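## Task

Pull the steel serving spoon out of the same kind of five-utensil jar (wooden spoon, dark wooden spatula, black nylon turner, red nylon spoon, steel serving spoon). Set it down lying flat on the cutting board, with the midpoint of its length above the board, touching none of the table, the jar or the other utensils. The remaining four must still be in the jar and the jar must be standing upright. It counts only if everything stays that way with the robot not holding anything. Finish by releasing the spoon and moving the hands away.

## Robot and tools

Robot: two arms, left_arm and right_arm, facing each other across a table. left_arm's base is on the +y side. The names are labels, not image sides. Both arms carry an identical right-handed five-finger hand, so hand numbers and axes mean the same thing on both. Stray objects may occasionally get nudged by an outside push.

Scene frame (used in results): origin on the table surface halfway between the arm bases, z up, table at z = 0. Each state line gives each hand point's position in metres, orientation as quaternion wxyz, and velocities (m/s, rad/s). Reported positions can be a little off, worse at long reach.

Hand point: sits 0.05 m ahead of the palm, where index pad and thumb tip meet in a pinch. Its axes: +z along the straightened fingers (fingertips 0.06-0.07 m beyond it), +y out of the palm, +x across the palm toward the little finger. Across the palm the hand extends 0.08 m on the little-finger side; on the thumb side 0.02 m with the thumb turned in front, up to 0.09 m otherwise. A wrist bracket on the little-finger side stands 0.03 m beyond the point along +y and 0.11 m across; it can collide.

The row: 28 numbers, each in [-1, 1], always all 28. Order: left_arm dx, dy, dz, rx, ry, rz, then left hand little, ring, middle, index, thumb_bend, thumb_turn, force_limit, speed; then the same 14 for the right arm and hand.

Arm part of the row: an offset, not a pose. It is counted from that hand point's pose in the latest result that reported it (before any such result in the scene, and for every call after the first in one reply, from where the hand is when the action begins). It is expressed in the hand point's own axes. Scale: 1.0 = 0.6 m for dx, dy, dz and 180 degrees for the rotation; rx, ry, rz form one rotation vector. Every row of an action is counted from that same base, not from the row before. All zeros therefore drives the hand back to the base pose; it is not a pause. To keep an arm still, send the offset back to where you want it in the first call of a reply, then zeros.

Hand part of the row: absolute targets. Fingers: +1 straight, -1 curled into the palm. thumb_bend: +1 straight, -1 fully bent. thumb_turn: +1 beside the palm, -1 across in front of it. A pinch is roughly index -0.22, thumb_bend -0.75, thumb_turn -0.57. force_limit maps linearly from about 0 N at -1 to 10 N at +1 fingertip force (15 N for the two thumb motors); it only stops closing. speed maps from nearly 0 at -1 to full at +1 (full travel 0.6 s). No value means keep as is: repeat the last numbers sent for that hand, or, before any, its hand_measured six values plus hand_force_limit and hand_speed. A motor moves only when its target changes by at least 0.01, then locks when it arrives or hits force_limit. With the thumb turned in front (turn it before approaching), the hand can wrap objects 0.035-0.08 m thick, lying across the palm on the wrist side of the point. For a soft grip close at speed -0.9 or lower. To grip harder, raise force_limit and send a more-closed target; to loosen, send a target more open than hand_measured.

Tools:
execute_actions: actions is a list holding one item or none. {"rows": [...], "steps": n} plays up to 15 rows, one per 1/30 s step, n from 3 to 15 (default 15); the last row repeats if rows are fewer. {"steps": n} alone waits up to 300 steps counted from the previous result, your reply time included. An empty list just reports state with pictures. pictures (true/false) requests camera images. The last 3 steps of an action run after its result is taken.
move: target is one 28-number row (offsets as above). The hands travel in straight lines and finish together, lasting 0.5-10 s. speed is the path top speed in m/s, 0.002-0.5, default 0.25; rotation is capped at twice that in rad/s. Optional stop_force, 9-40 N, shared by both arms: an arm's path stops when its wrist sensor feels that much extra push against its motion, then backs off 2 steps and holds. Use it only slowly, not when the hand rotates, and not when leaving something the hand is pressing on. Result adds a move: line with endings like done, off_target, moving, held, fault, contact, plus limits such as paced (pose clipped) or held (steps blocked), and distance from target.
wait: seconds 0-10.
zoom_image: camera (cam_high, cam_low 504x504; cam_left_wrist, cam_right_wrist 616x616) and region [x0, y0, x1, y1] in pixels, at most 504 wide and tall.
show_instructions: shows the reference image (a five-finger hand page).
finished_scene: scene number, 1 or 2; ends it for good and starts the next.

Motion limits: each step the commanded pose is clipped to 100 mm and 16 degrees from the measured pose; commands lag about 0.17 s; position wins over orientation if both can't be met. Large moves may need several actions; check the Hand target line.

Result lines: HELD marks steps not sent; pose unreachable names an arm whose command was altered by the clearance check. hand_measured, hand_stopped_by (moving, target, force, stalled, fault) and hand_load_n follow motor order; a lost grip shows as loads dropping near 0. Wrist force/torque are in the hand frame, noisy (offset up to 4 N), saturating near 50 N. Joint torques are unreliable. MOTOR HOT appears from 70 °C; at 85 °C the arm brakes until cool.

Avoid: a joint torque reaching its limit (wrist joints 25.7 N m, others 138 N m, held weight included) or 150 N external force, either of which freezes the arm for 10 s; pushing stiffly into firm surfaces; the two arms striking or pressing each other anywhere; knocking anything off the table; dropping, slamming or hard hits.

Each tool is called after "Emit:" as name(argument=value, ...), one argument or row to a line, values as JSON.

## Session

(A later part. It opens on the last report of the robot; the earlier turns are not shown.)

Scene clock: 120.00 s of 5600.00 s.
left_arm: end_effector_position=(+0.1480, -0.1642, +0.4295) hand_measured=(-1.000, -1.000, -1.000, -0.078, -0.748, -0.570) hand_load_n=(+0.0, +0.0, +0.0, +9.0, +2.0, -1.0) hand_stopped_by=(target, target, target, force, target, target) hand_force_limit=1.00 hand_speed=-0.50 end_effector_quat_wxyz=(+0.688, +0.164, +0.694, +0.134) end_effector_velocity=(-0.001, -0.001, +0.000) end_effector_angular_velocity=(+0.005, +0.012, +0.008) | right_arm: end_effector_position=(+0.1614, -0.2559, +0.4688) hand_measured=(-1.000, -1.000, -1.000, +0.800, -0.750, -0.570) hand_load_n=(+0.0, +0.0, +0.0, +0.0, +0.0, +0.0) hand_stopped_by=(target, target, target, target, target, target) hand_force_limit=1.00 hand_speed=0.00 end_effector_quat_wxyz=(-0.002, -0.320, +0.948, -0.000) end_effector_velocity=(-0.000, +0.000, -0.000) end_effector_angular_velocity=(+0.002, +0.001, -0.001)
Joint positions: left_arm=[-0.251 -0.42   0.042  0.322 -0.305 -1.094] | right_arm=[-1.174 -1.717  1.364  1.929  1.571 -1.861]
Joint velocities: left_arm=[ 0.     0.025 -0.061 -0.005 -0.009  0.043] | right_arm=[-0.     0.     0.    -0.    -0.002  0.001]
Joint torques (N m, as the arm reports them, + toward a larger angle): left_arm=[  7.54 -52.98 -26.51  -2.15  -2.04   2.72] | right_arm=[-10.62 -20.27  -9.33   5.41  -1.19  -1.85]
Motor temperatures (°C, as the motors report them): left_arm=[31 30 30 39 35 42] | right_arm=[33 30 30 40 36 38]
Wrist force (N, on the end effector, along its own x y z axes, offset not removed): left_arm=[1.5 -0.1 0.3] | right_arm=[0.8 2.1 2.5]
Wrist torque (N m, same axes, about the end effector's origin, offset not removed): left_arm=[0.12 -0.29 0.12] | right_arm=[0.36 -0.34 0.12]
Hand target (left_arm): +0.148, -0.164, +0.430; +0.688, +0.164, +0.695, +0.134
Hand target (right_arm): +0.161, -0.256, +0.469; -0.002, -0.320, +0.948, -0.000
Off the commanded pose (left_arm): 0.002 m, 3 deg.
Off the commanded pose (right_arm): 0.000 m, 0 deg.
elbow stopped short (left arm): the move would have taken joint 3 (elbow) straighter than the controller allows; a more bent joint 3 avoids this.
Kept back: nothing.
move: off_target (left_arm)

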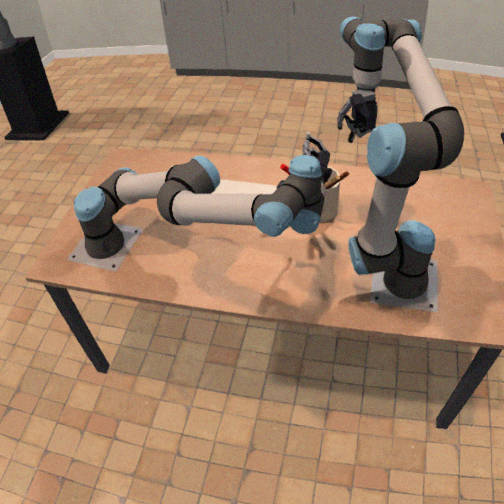

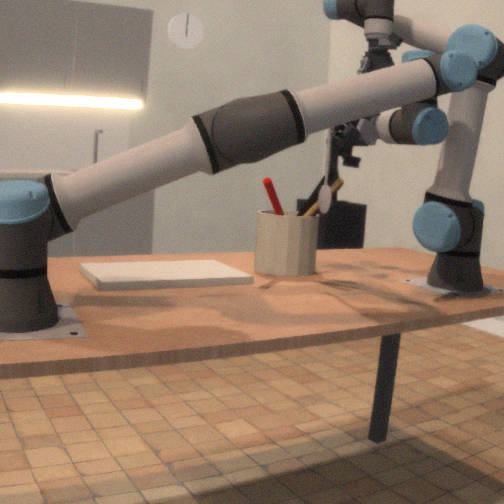

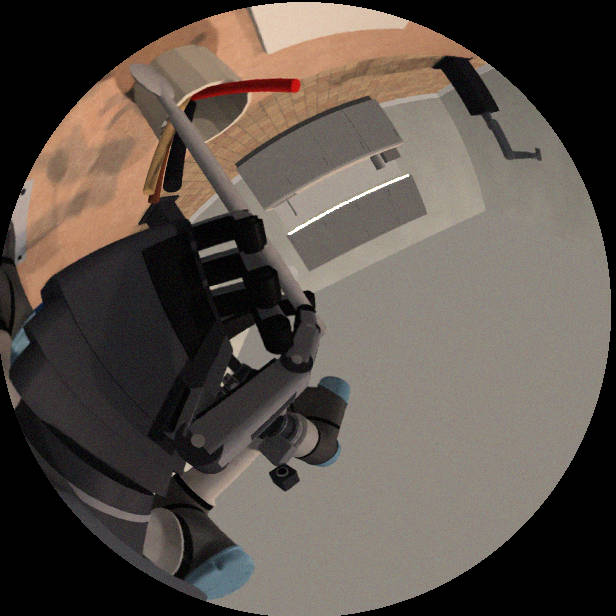

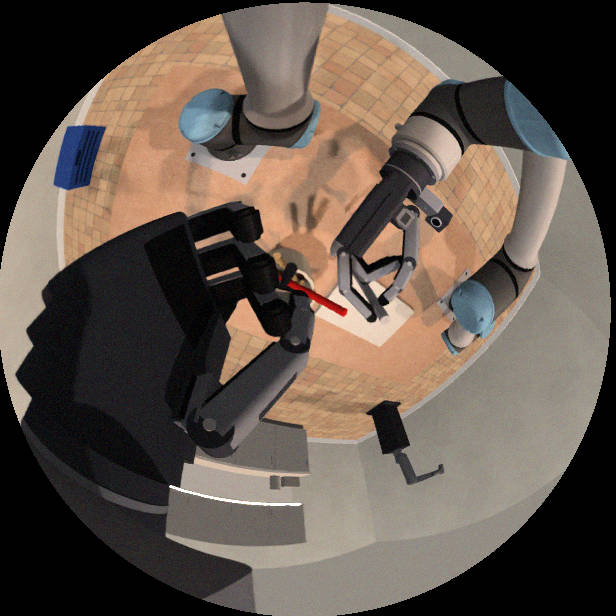

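Emit:
move(
  target=[0.13,0.307,0,0,0,0,-1,-1,-1,-0.6,-0.75,-0.57,1,-0.5,0,0,0,0,0,0,-1,-1,-1,0.8,-0.75,-0.57,1,0],
  speed=0.05,
)

Emit:
move(
  target=[0.05,-0.02,0.17,0,0,0,-1,-1,-1,-0.6,-0.75,-0.57,1,-0.5,0,0,0,0,0,0,-1,-1,-1,0.8,-0.75,-0.57,1,0],
  speed=0.05,
)

Scene clock: 124.70 s of 5600.00 s.
left_arm: end_effector_position=(+0.1563, +0.0352, +0.4341) hand_measured=(-1.000, -1.000, -1.000, -0.078, -0.748, -0.570) hand_load_n=(+0.0, +0.0, +0.0, +9.0, +2.0, -1.0) hand_stopped_by=(target, target, target, force, target, target) hand_force_limit=1.00 hand_speed=-0.50 end_effector_quat_wxyz=(+0.688, +0.164, +0.694, +0.134) end_effector_velocity=(-0.000, +0.003, +0.001) end_effector_angular_velocity=(-0.000, +0.001, -0.002) | right_arm: end_effector_position=(+0.1614, -0.2559, +0.4688) hand_measured=(-1.000, -1.000, -1.000, +0.800, -0.750, -0.570) hand_load_n=(+0.0, +0.0, +0.0, +0.0, +0.0, +0.0) hand_stopped_by=(target, target, target, target, target, target) hand_force_limit=1.00 hand_speed=0.00 end_effector_quat_wxyz=(-0.002, -0.320, +0.948, -0.000) end_effector_velocity=(-0.000, +0.000, +0.000) end_effector_angular_velocity=(+0.000, -0.000, +0.001)
Joint positions: left_arm=[-0.357 -1.168  1.344 -0.218 -0.411 -1.108] | right_arm=[-1.174 -1.717  1.364  1.929  1.571 -1.861]
Joint velocities: left_arm=[-0.003 -0.009  0.009 -0.003 -0.001  0.003] | right_arm=[-0.    -0.     0.     0.    -0.    -0.001]
Joint torques (N m, as the arm reports them, + toward a larger angle): left_arm=[ -9.09 -49.92 -14.57  -1.98  -2.21   2.32] | right_arm=[-11.54 -19.96  -9.39   5.37  -1.39  -2.04]
Motor temperatures (°C, as the motors report them): left_arm=[31 30 30 39 35 42] | right_arm=[33 30 30 40 36 38]
Wrist force (N, on the end effector, along its own x y z axes, offset not removed): left_arm=[1.5 -0.3 1.0] | right_arm=[0.3 1.2 2.2]
Wrist torque (N m, same axes, about the end effector's origin, offset not removed): left_arm=[0.03 -0.32 0.13] | right_arm=[0.17 -0.34 -0.03]
Hand target (left_arm): +0.156, +0.035, +0.434; +0.688, +0.164, +0.694, +0.134
Hand target (right_arm): +0.161, -0.256, +0.469; -0.002, -0.320, +0.948, -0.000
Off the commanded pose (left_arm): 0.001 m, 0 deg.
Off the commanded pose (right_arm): 0.000 m, 0 deg.
Kept back: nothing.
move: done

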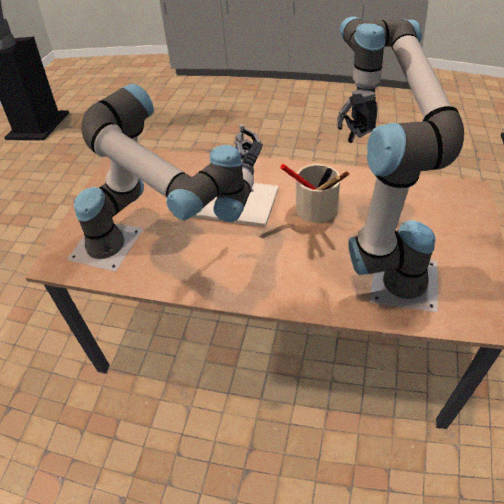

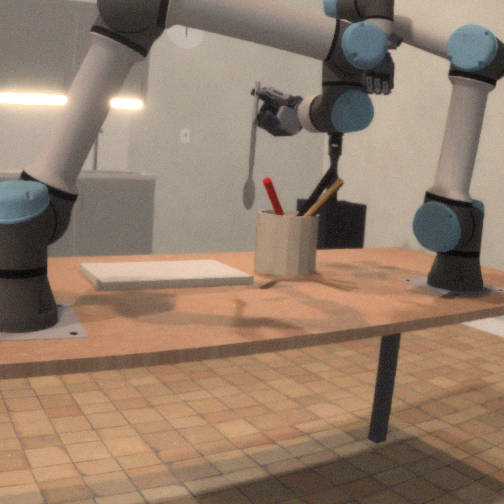

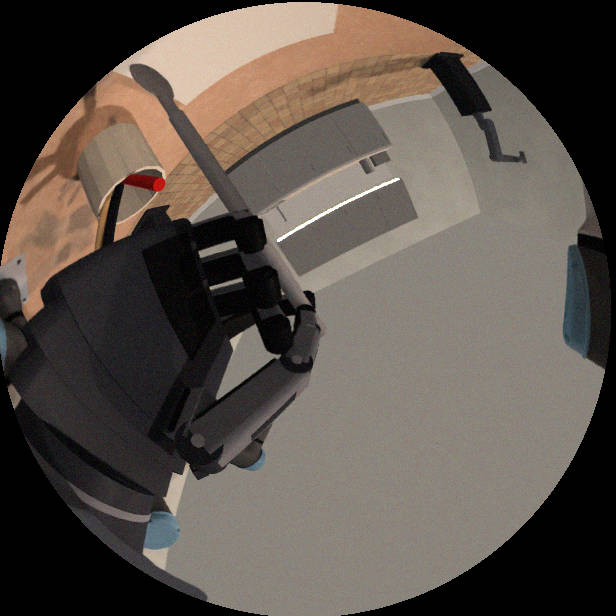

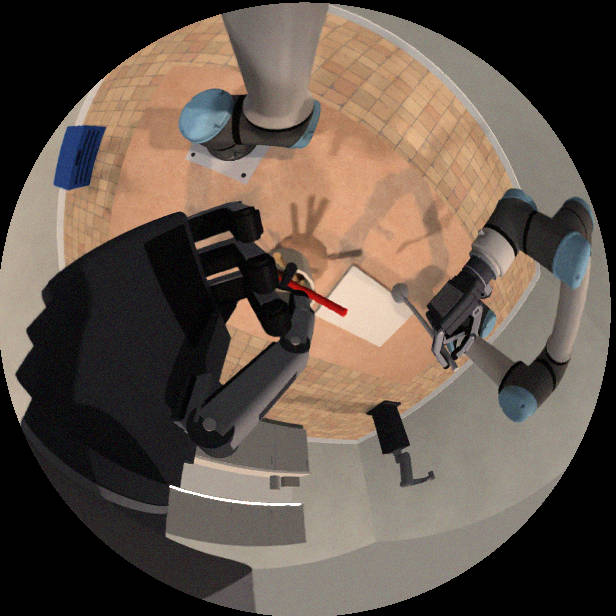

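Scene clock: 127.30 s of 5600.00 s.
left_arm: end_effector_position=(+0.2574, +0.0324, +0.4004) hand_measured=(-1.000, -1.000, -1.000, -0.078, -0.748, -0.570) hand_load_n=(+0.0, +0.0, +0.0, +9.0, +2.0, -1.0) hand_stopped_by=(target, target, target, force, target, target) hand_force_limit=1.00 hand_speed=-0.50 end_effector_quat_wxyz=(+0.688, +0.164, +0.694, +0.134) end_effector_velocity=(+0.002, -0.001, -0.001) end_effector_angular_velocity=(+0.000, +0.000, -0.003) | right_arm: end_effector_position=(+0.1614, -0.2559, +0.4688) hand_measured=(-1.000, -1.000, -1.000, +0.800, -0.750, -0.570) hand_load_n=(+0.0, +0.0, +0.0, +0.0, +0.0, +0.0) hand_stopped_by=(target, target, target, target, target, target) hand_force_limit=1.00 hand_speed=0.00 end_effector_quat_wxyz=(-0.002, -0.320, +0.948, -0.000) end_effector_velocity=(-0.000, +0.000, -0.000) end_effector_angular_velocity=(+0.000, +0.000, +0.001)
Joint positions: left_arm=[-0.184 -1.181  1.451 -0.339 -0.238 -1.08 ] | right_arm=[-1.174 -1.717  1.364  1.929  1.571 -1.861]
Joint velocities: left_arm=[ 0.003  0.001  0.002 -0.005  0.006  0.003] | right_arm=[ 0.001 -0.     0.    -0.    -0.    -0.   ]
Joint torques (N m, as the arm reports them, + toward a larger angle): left_arm=[  6.57 -29.46 -16.    -2.48   2.87   2.19] | right_arm=[-11.38 -18.72  -8.45   5.25  -1.36  -1.86]
Motor temperatures (°C, as the motors report them): left_arm=[31 30 30 39 35 42] | right_arm=[33 30 30 40 36 38]
Wrist force (N, on the end effector, along its own x y z axes, offset not removed): left_arm=[2.3 -2.2 -0.1] | right_arm=[-1.0 2.7 3.3]
Wrist torque (N m, same axes, about the end effector's origin, offset not removed): left_arm=[-0.23 -0.37 -0.01] | right_arm=[0.34 -0.16 -0.06]
Hand target (left_arm): +0.258, +0.032, +0.400; +0.688, +0.164, +0.694, +0.134
Hand target (right_arm): +0.161, -0.256, +0.469; -0.002, -0.320, +0.948, -0.000
Off the commanded pose (left_arm): 0.000 m, 0 deg.
Off the commanded pose (right_arm): 0.000 m, 0 deg.
Kept back: nothing.
move: done

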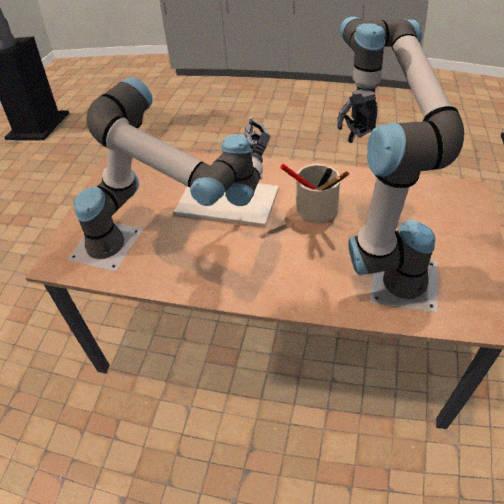

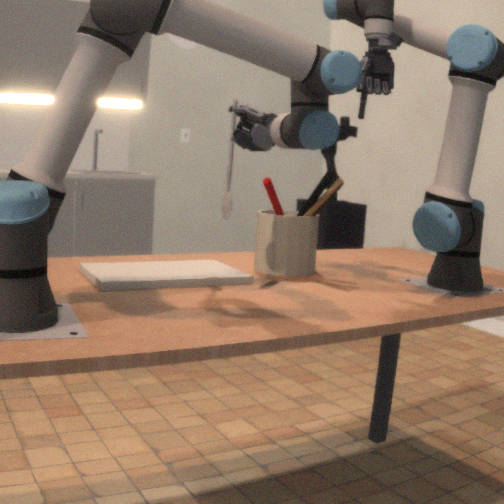

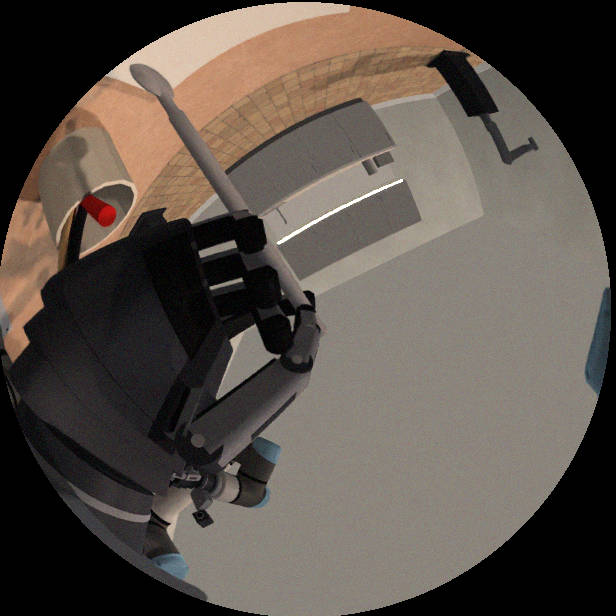

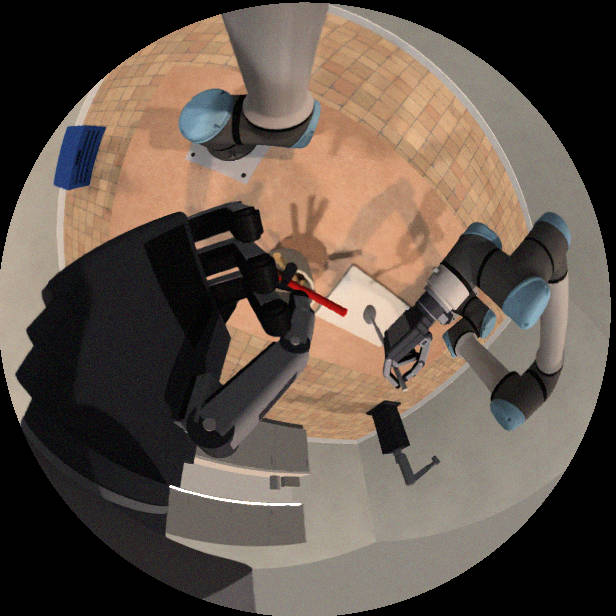

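Emit:
move(
  target=[0.138,-0.058,-0.03,0,0,-0.3,-1,-1,-1,-0.6,-0.75,-0.57,1,-0.5,0,0,0,0,0,0,-1,-1,-1,0.8,-0.75,-0.57,1,0],
  speed=0.04,
)

Scene clock: 137.80 s of 5600.00 s.
left_arm: end_effector_position=(+0.2411, +0.0350, +0.3246) hand_measured=(-1.000, -1.000, -1.000, -0.078, -0.748, -0.570) hand_load_n=(+0.0, +0.0, +0.0, +8.5, +2.0, -1.0) hand_stopped_by=(target, target, target, force, target, target) hand_force_limit=1.00 hand_speed=-0.50 end_effector_quat_wxyz=(+0.686, -0.118, +0.703, -0.144) end_effector_velocity=(+0.000, +0.000, -0.001) end_effector_angular_velocity=(-0.011, -0.002, -0.000) | right_arm: end_effector_position=(+0.1614, -0.2559, +0.4688) hand_measured=(-1.000, -1.000, -1.000, +0.800, -0.750, -0.570) hand_load_n=(+0.0, +0.0, +0.0, +0.0, +0.0, +0.0) hand_stopped_by=(target, target, target, target, target, target) hand_force_limit=1.00 hand_speed=0.00 end_effector_quat_wxyz=(-0.002, -0.320, +0.948, -0.000) end_effector_velocity=(-0.000, +0.000, +0.000) end_effector_angular_velocity=(+0.001, +0.000, +0.001)
Joint positions: left_arm=[-0.201 -1.106  1.419 -0.38  -0.255 -1.88 ] | right_arm=[-1.174 -1.717  1.364  1.929  1.571 -1.861]
Joint velocities: left_arm=[ 0.     0.002 -0.001  0.007  0.001 -0.019] | right_arm=[ 0.    -0.     0.    -0.    -0.001 -0.001]
Joint torques (N m, as the arm reports them, + toward a larger angle): left_arm=[ -7.61 -31.46 -29.29   2.75  -2.05  -2.09] | right_arm=[-11.66 -19.57  -7.38   5.46  -1.28  -1.92]
Motor temperatures (°C, as the motors report them): left_arm=[31 30 30 39 35 42] | right_arm=[33 30 30 40 36 38]
Wrist force (N, on the end effector, along its own x y z axes, offset not removed): left_arm=[3.2 -1.0 -0.1] | right_arm=[1.3 2.0 2.0]
Wrist torque (N m, same axes, about the end effector's origin, offset not removed): left_arm=[-0.19 -0.46 0.16] | right_arm=[0.35 -0.45 0.00]
Hand target (left_arm): +0.241, +0.035, +0.324; +0.686, -0.119, +0.703, -0.145
Hand target (right_arm): +0.161, -0.256, +0.469; -0.002, -0.320, +0.948, -0.000
Off the commanded pose (left_arm): 0.014 m, 8 deg.
Off the commanded pose (right_arm): 0.000 m, 0 deg.
Kept back: nothing.
move: off_target (left_arm; path cut at 10 s)

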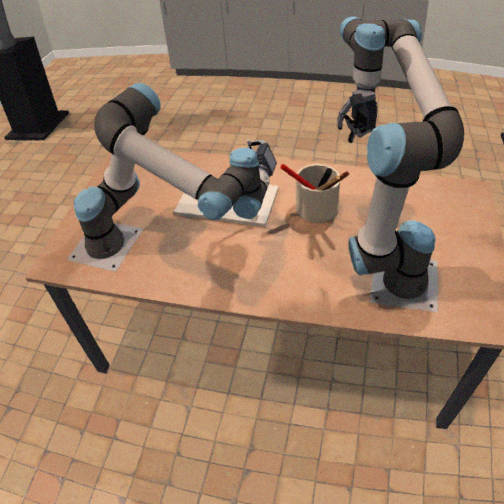

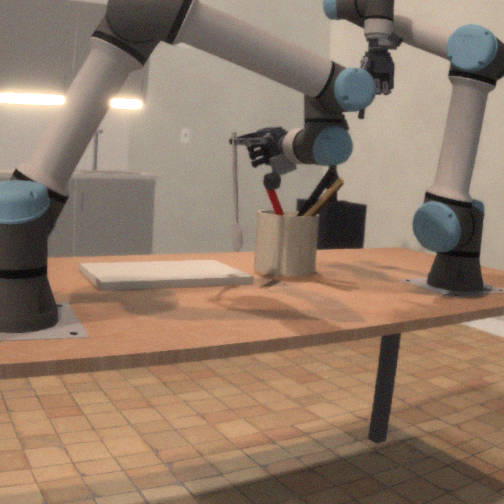

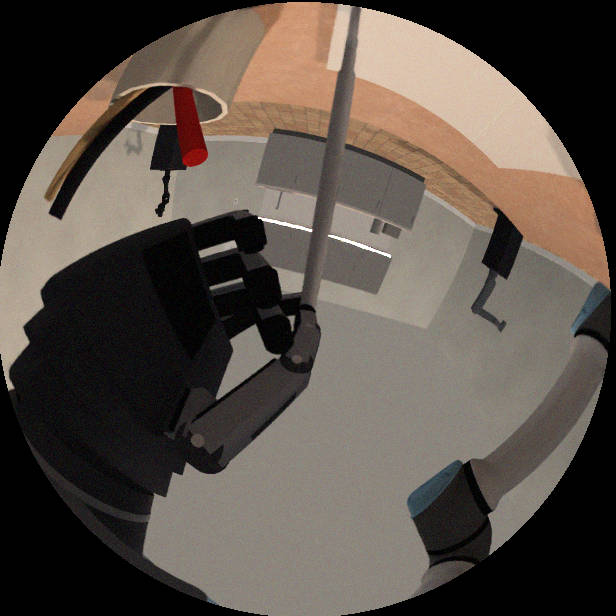

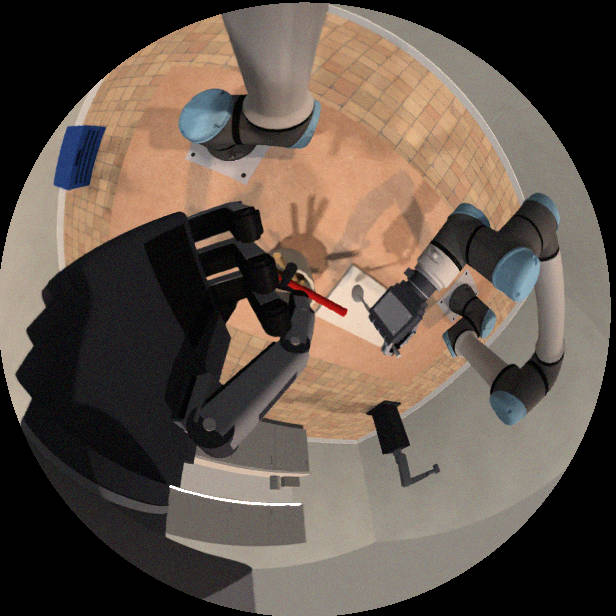

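Emit:
move(
  target=[-0.033,0.077,0.017,0,0,-0.37,-1,-1,-1,-0.6,-0.75,-0.57,1,-0.5,0,0,0,0,0,0,-1,-1,-1,0.8,-0.75,-0.57,1,0],
  speed=0.06,
)

Scene clock: 148.07 s of 5600.00 s.
left_arm: end_effector_position=(+0.2534, +0.0847, +0.3260) hand_measured=(-1.000, -1.000, -1.000, -0.080, -0.750, -0.570) hand_load_n=(+0.0, +0.0, +0.0, +0.0, +0.0, +0.0) hand_stopped_by=(target, target, target, force, target, target) hand_force_limit=1.00 hand_speed=-0.50 end_effector_quat_wxyz=(+0.495, -0.484, +0.523, -0.497) end_effector_velocity=(+0.000, +0.001, +0.000) end_effector_angular_velocity=(-0.018, -0.001, -0.000) | right_arm: end_effector_position=(+0.1614, -0.2559, +0.4688) hand_measured=(-1.000, -1.000, -1.000, +0.800, -0.750, -0.570) hand_load_n=(+0.0, +0.0, +0.0, +0.0, +0.0, +0.0) hand_stopped_by=(target, target, target, target, target, target) hand_force_limit=1.00 hand_speed=0.00 end_effector_quat_wxyz=(-0.002, -0.320, +0.948, -0.000) end_effector_velocity=(-0.000, +0.000, -0.000) end_effector_angular_velocity=(+0.001, +0.001, +0.002)
Joint positions: left_arm=[-0.222 -1.346  1.573 -0.289 -0.276 -3.044] | right_arm=[-1.174 -1.717  1.364  1.929  1.571 -1.861]
Joint velocities: left_arm=[-0.    -0.003  0.003  0.007  0.    -0.025] | right_arm=[-0.     0.     0.    -0.    -0.001 -0.002]
Joint torques (N m, as the arm reports them, + toward a larger angle): left_arm=[ -7.5  -43.21 -13.79   2.51  -1.95  -2.34] | right_arm=[-10.89 -19.67  -8.58   5.6   -1.32  -2.12]
Motor temperatures (°C, as the motors report them): left_arm=[31 30 30 39 35 42] | right_arm=[33 30 30 40 36 38]
Wrist force (N, on the end effector, along its own x y z axes, offset not removed): left_arm=[0.5 -0.7 1.0] | right_arm=[1.7 1.0 1.6]
Wrist torque (N m, same axes, about the end effector's origin, offset not removed): left_arm=[-0.12 -0.38 0.08] | right_arm=[0.20 -0.53 0.16]
Hand target (left_arm): +0.253, +0.085, +0.326; +0.494, -0.485, +0.523, -0.497
Hand target (right_arm): +0.161, -0.256, +0.469; -0.002, -0.320, +0.948, -0.000
Off the commanded pose (left_arm): 0.000 m, 0 deg.
Off the commanded pose (right_arm): 0.000 m, 0 deg.
Kept back: nothing.
move: done

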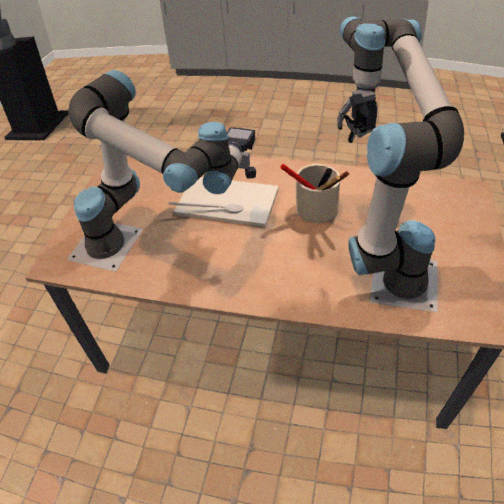

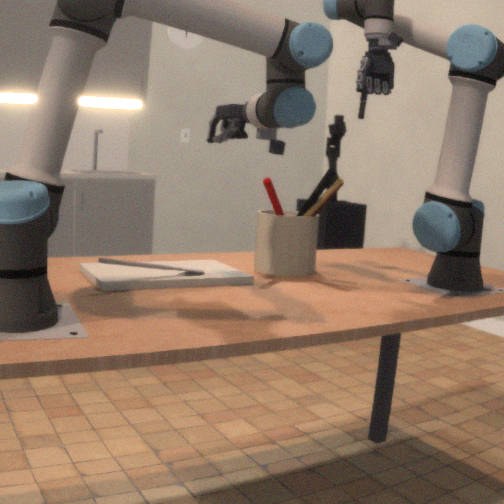

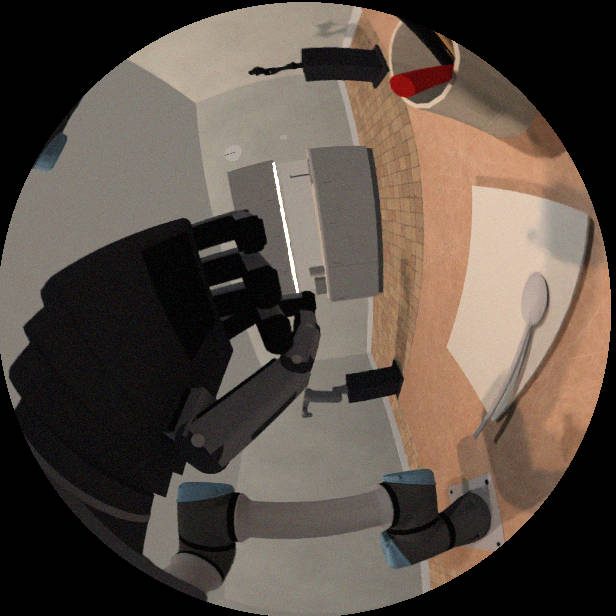

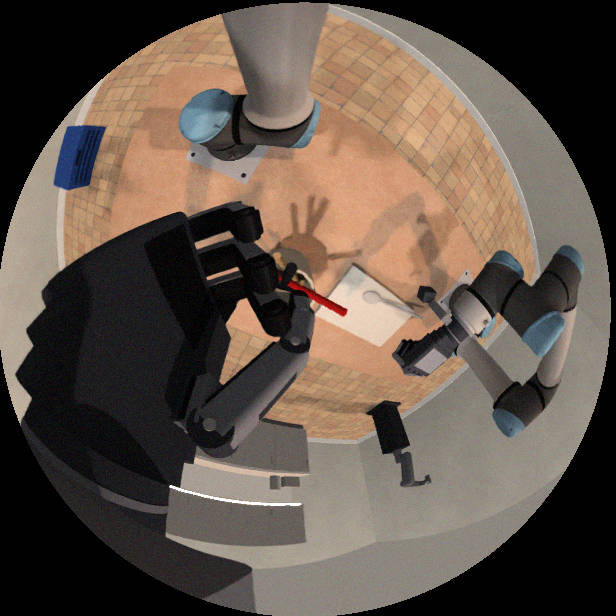

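It dropped, but landed flat on the board with its middle over it.

Emit:
zoom_image(
  camera="cam_low",
  region=[60, 230, 280, 310],
)

Emit:
finished_scene(
  scene=2,
)

Region (60, 230, 280, 310) of cam_low's 504x504 image, scaled by 2.291, with more detail than that image has; it fills the top 183 rows of this view, and the rest is white.

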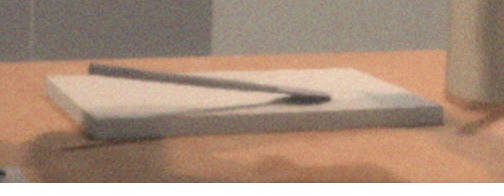

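The scene is finished: the task was done.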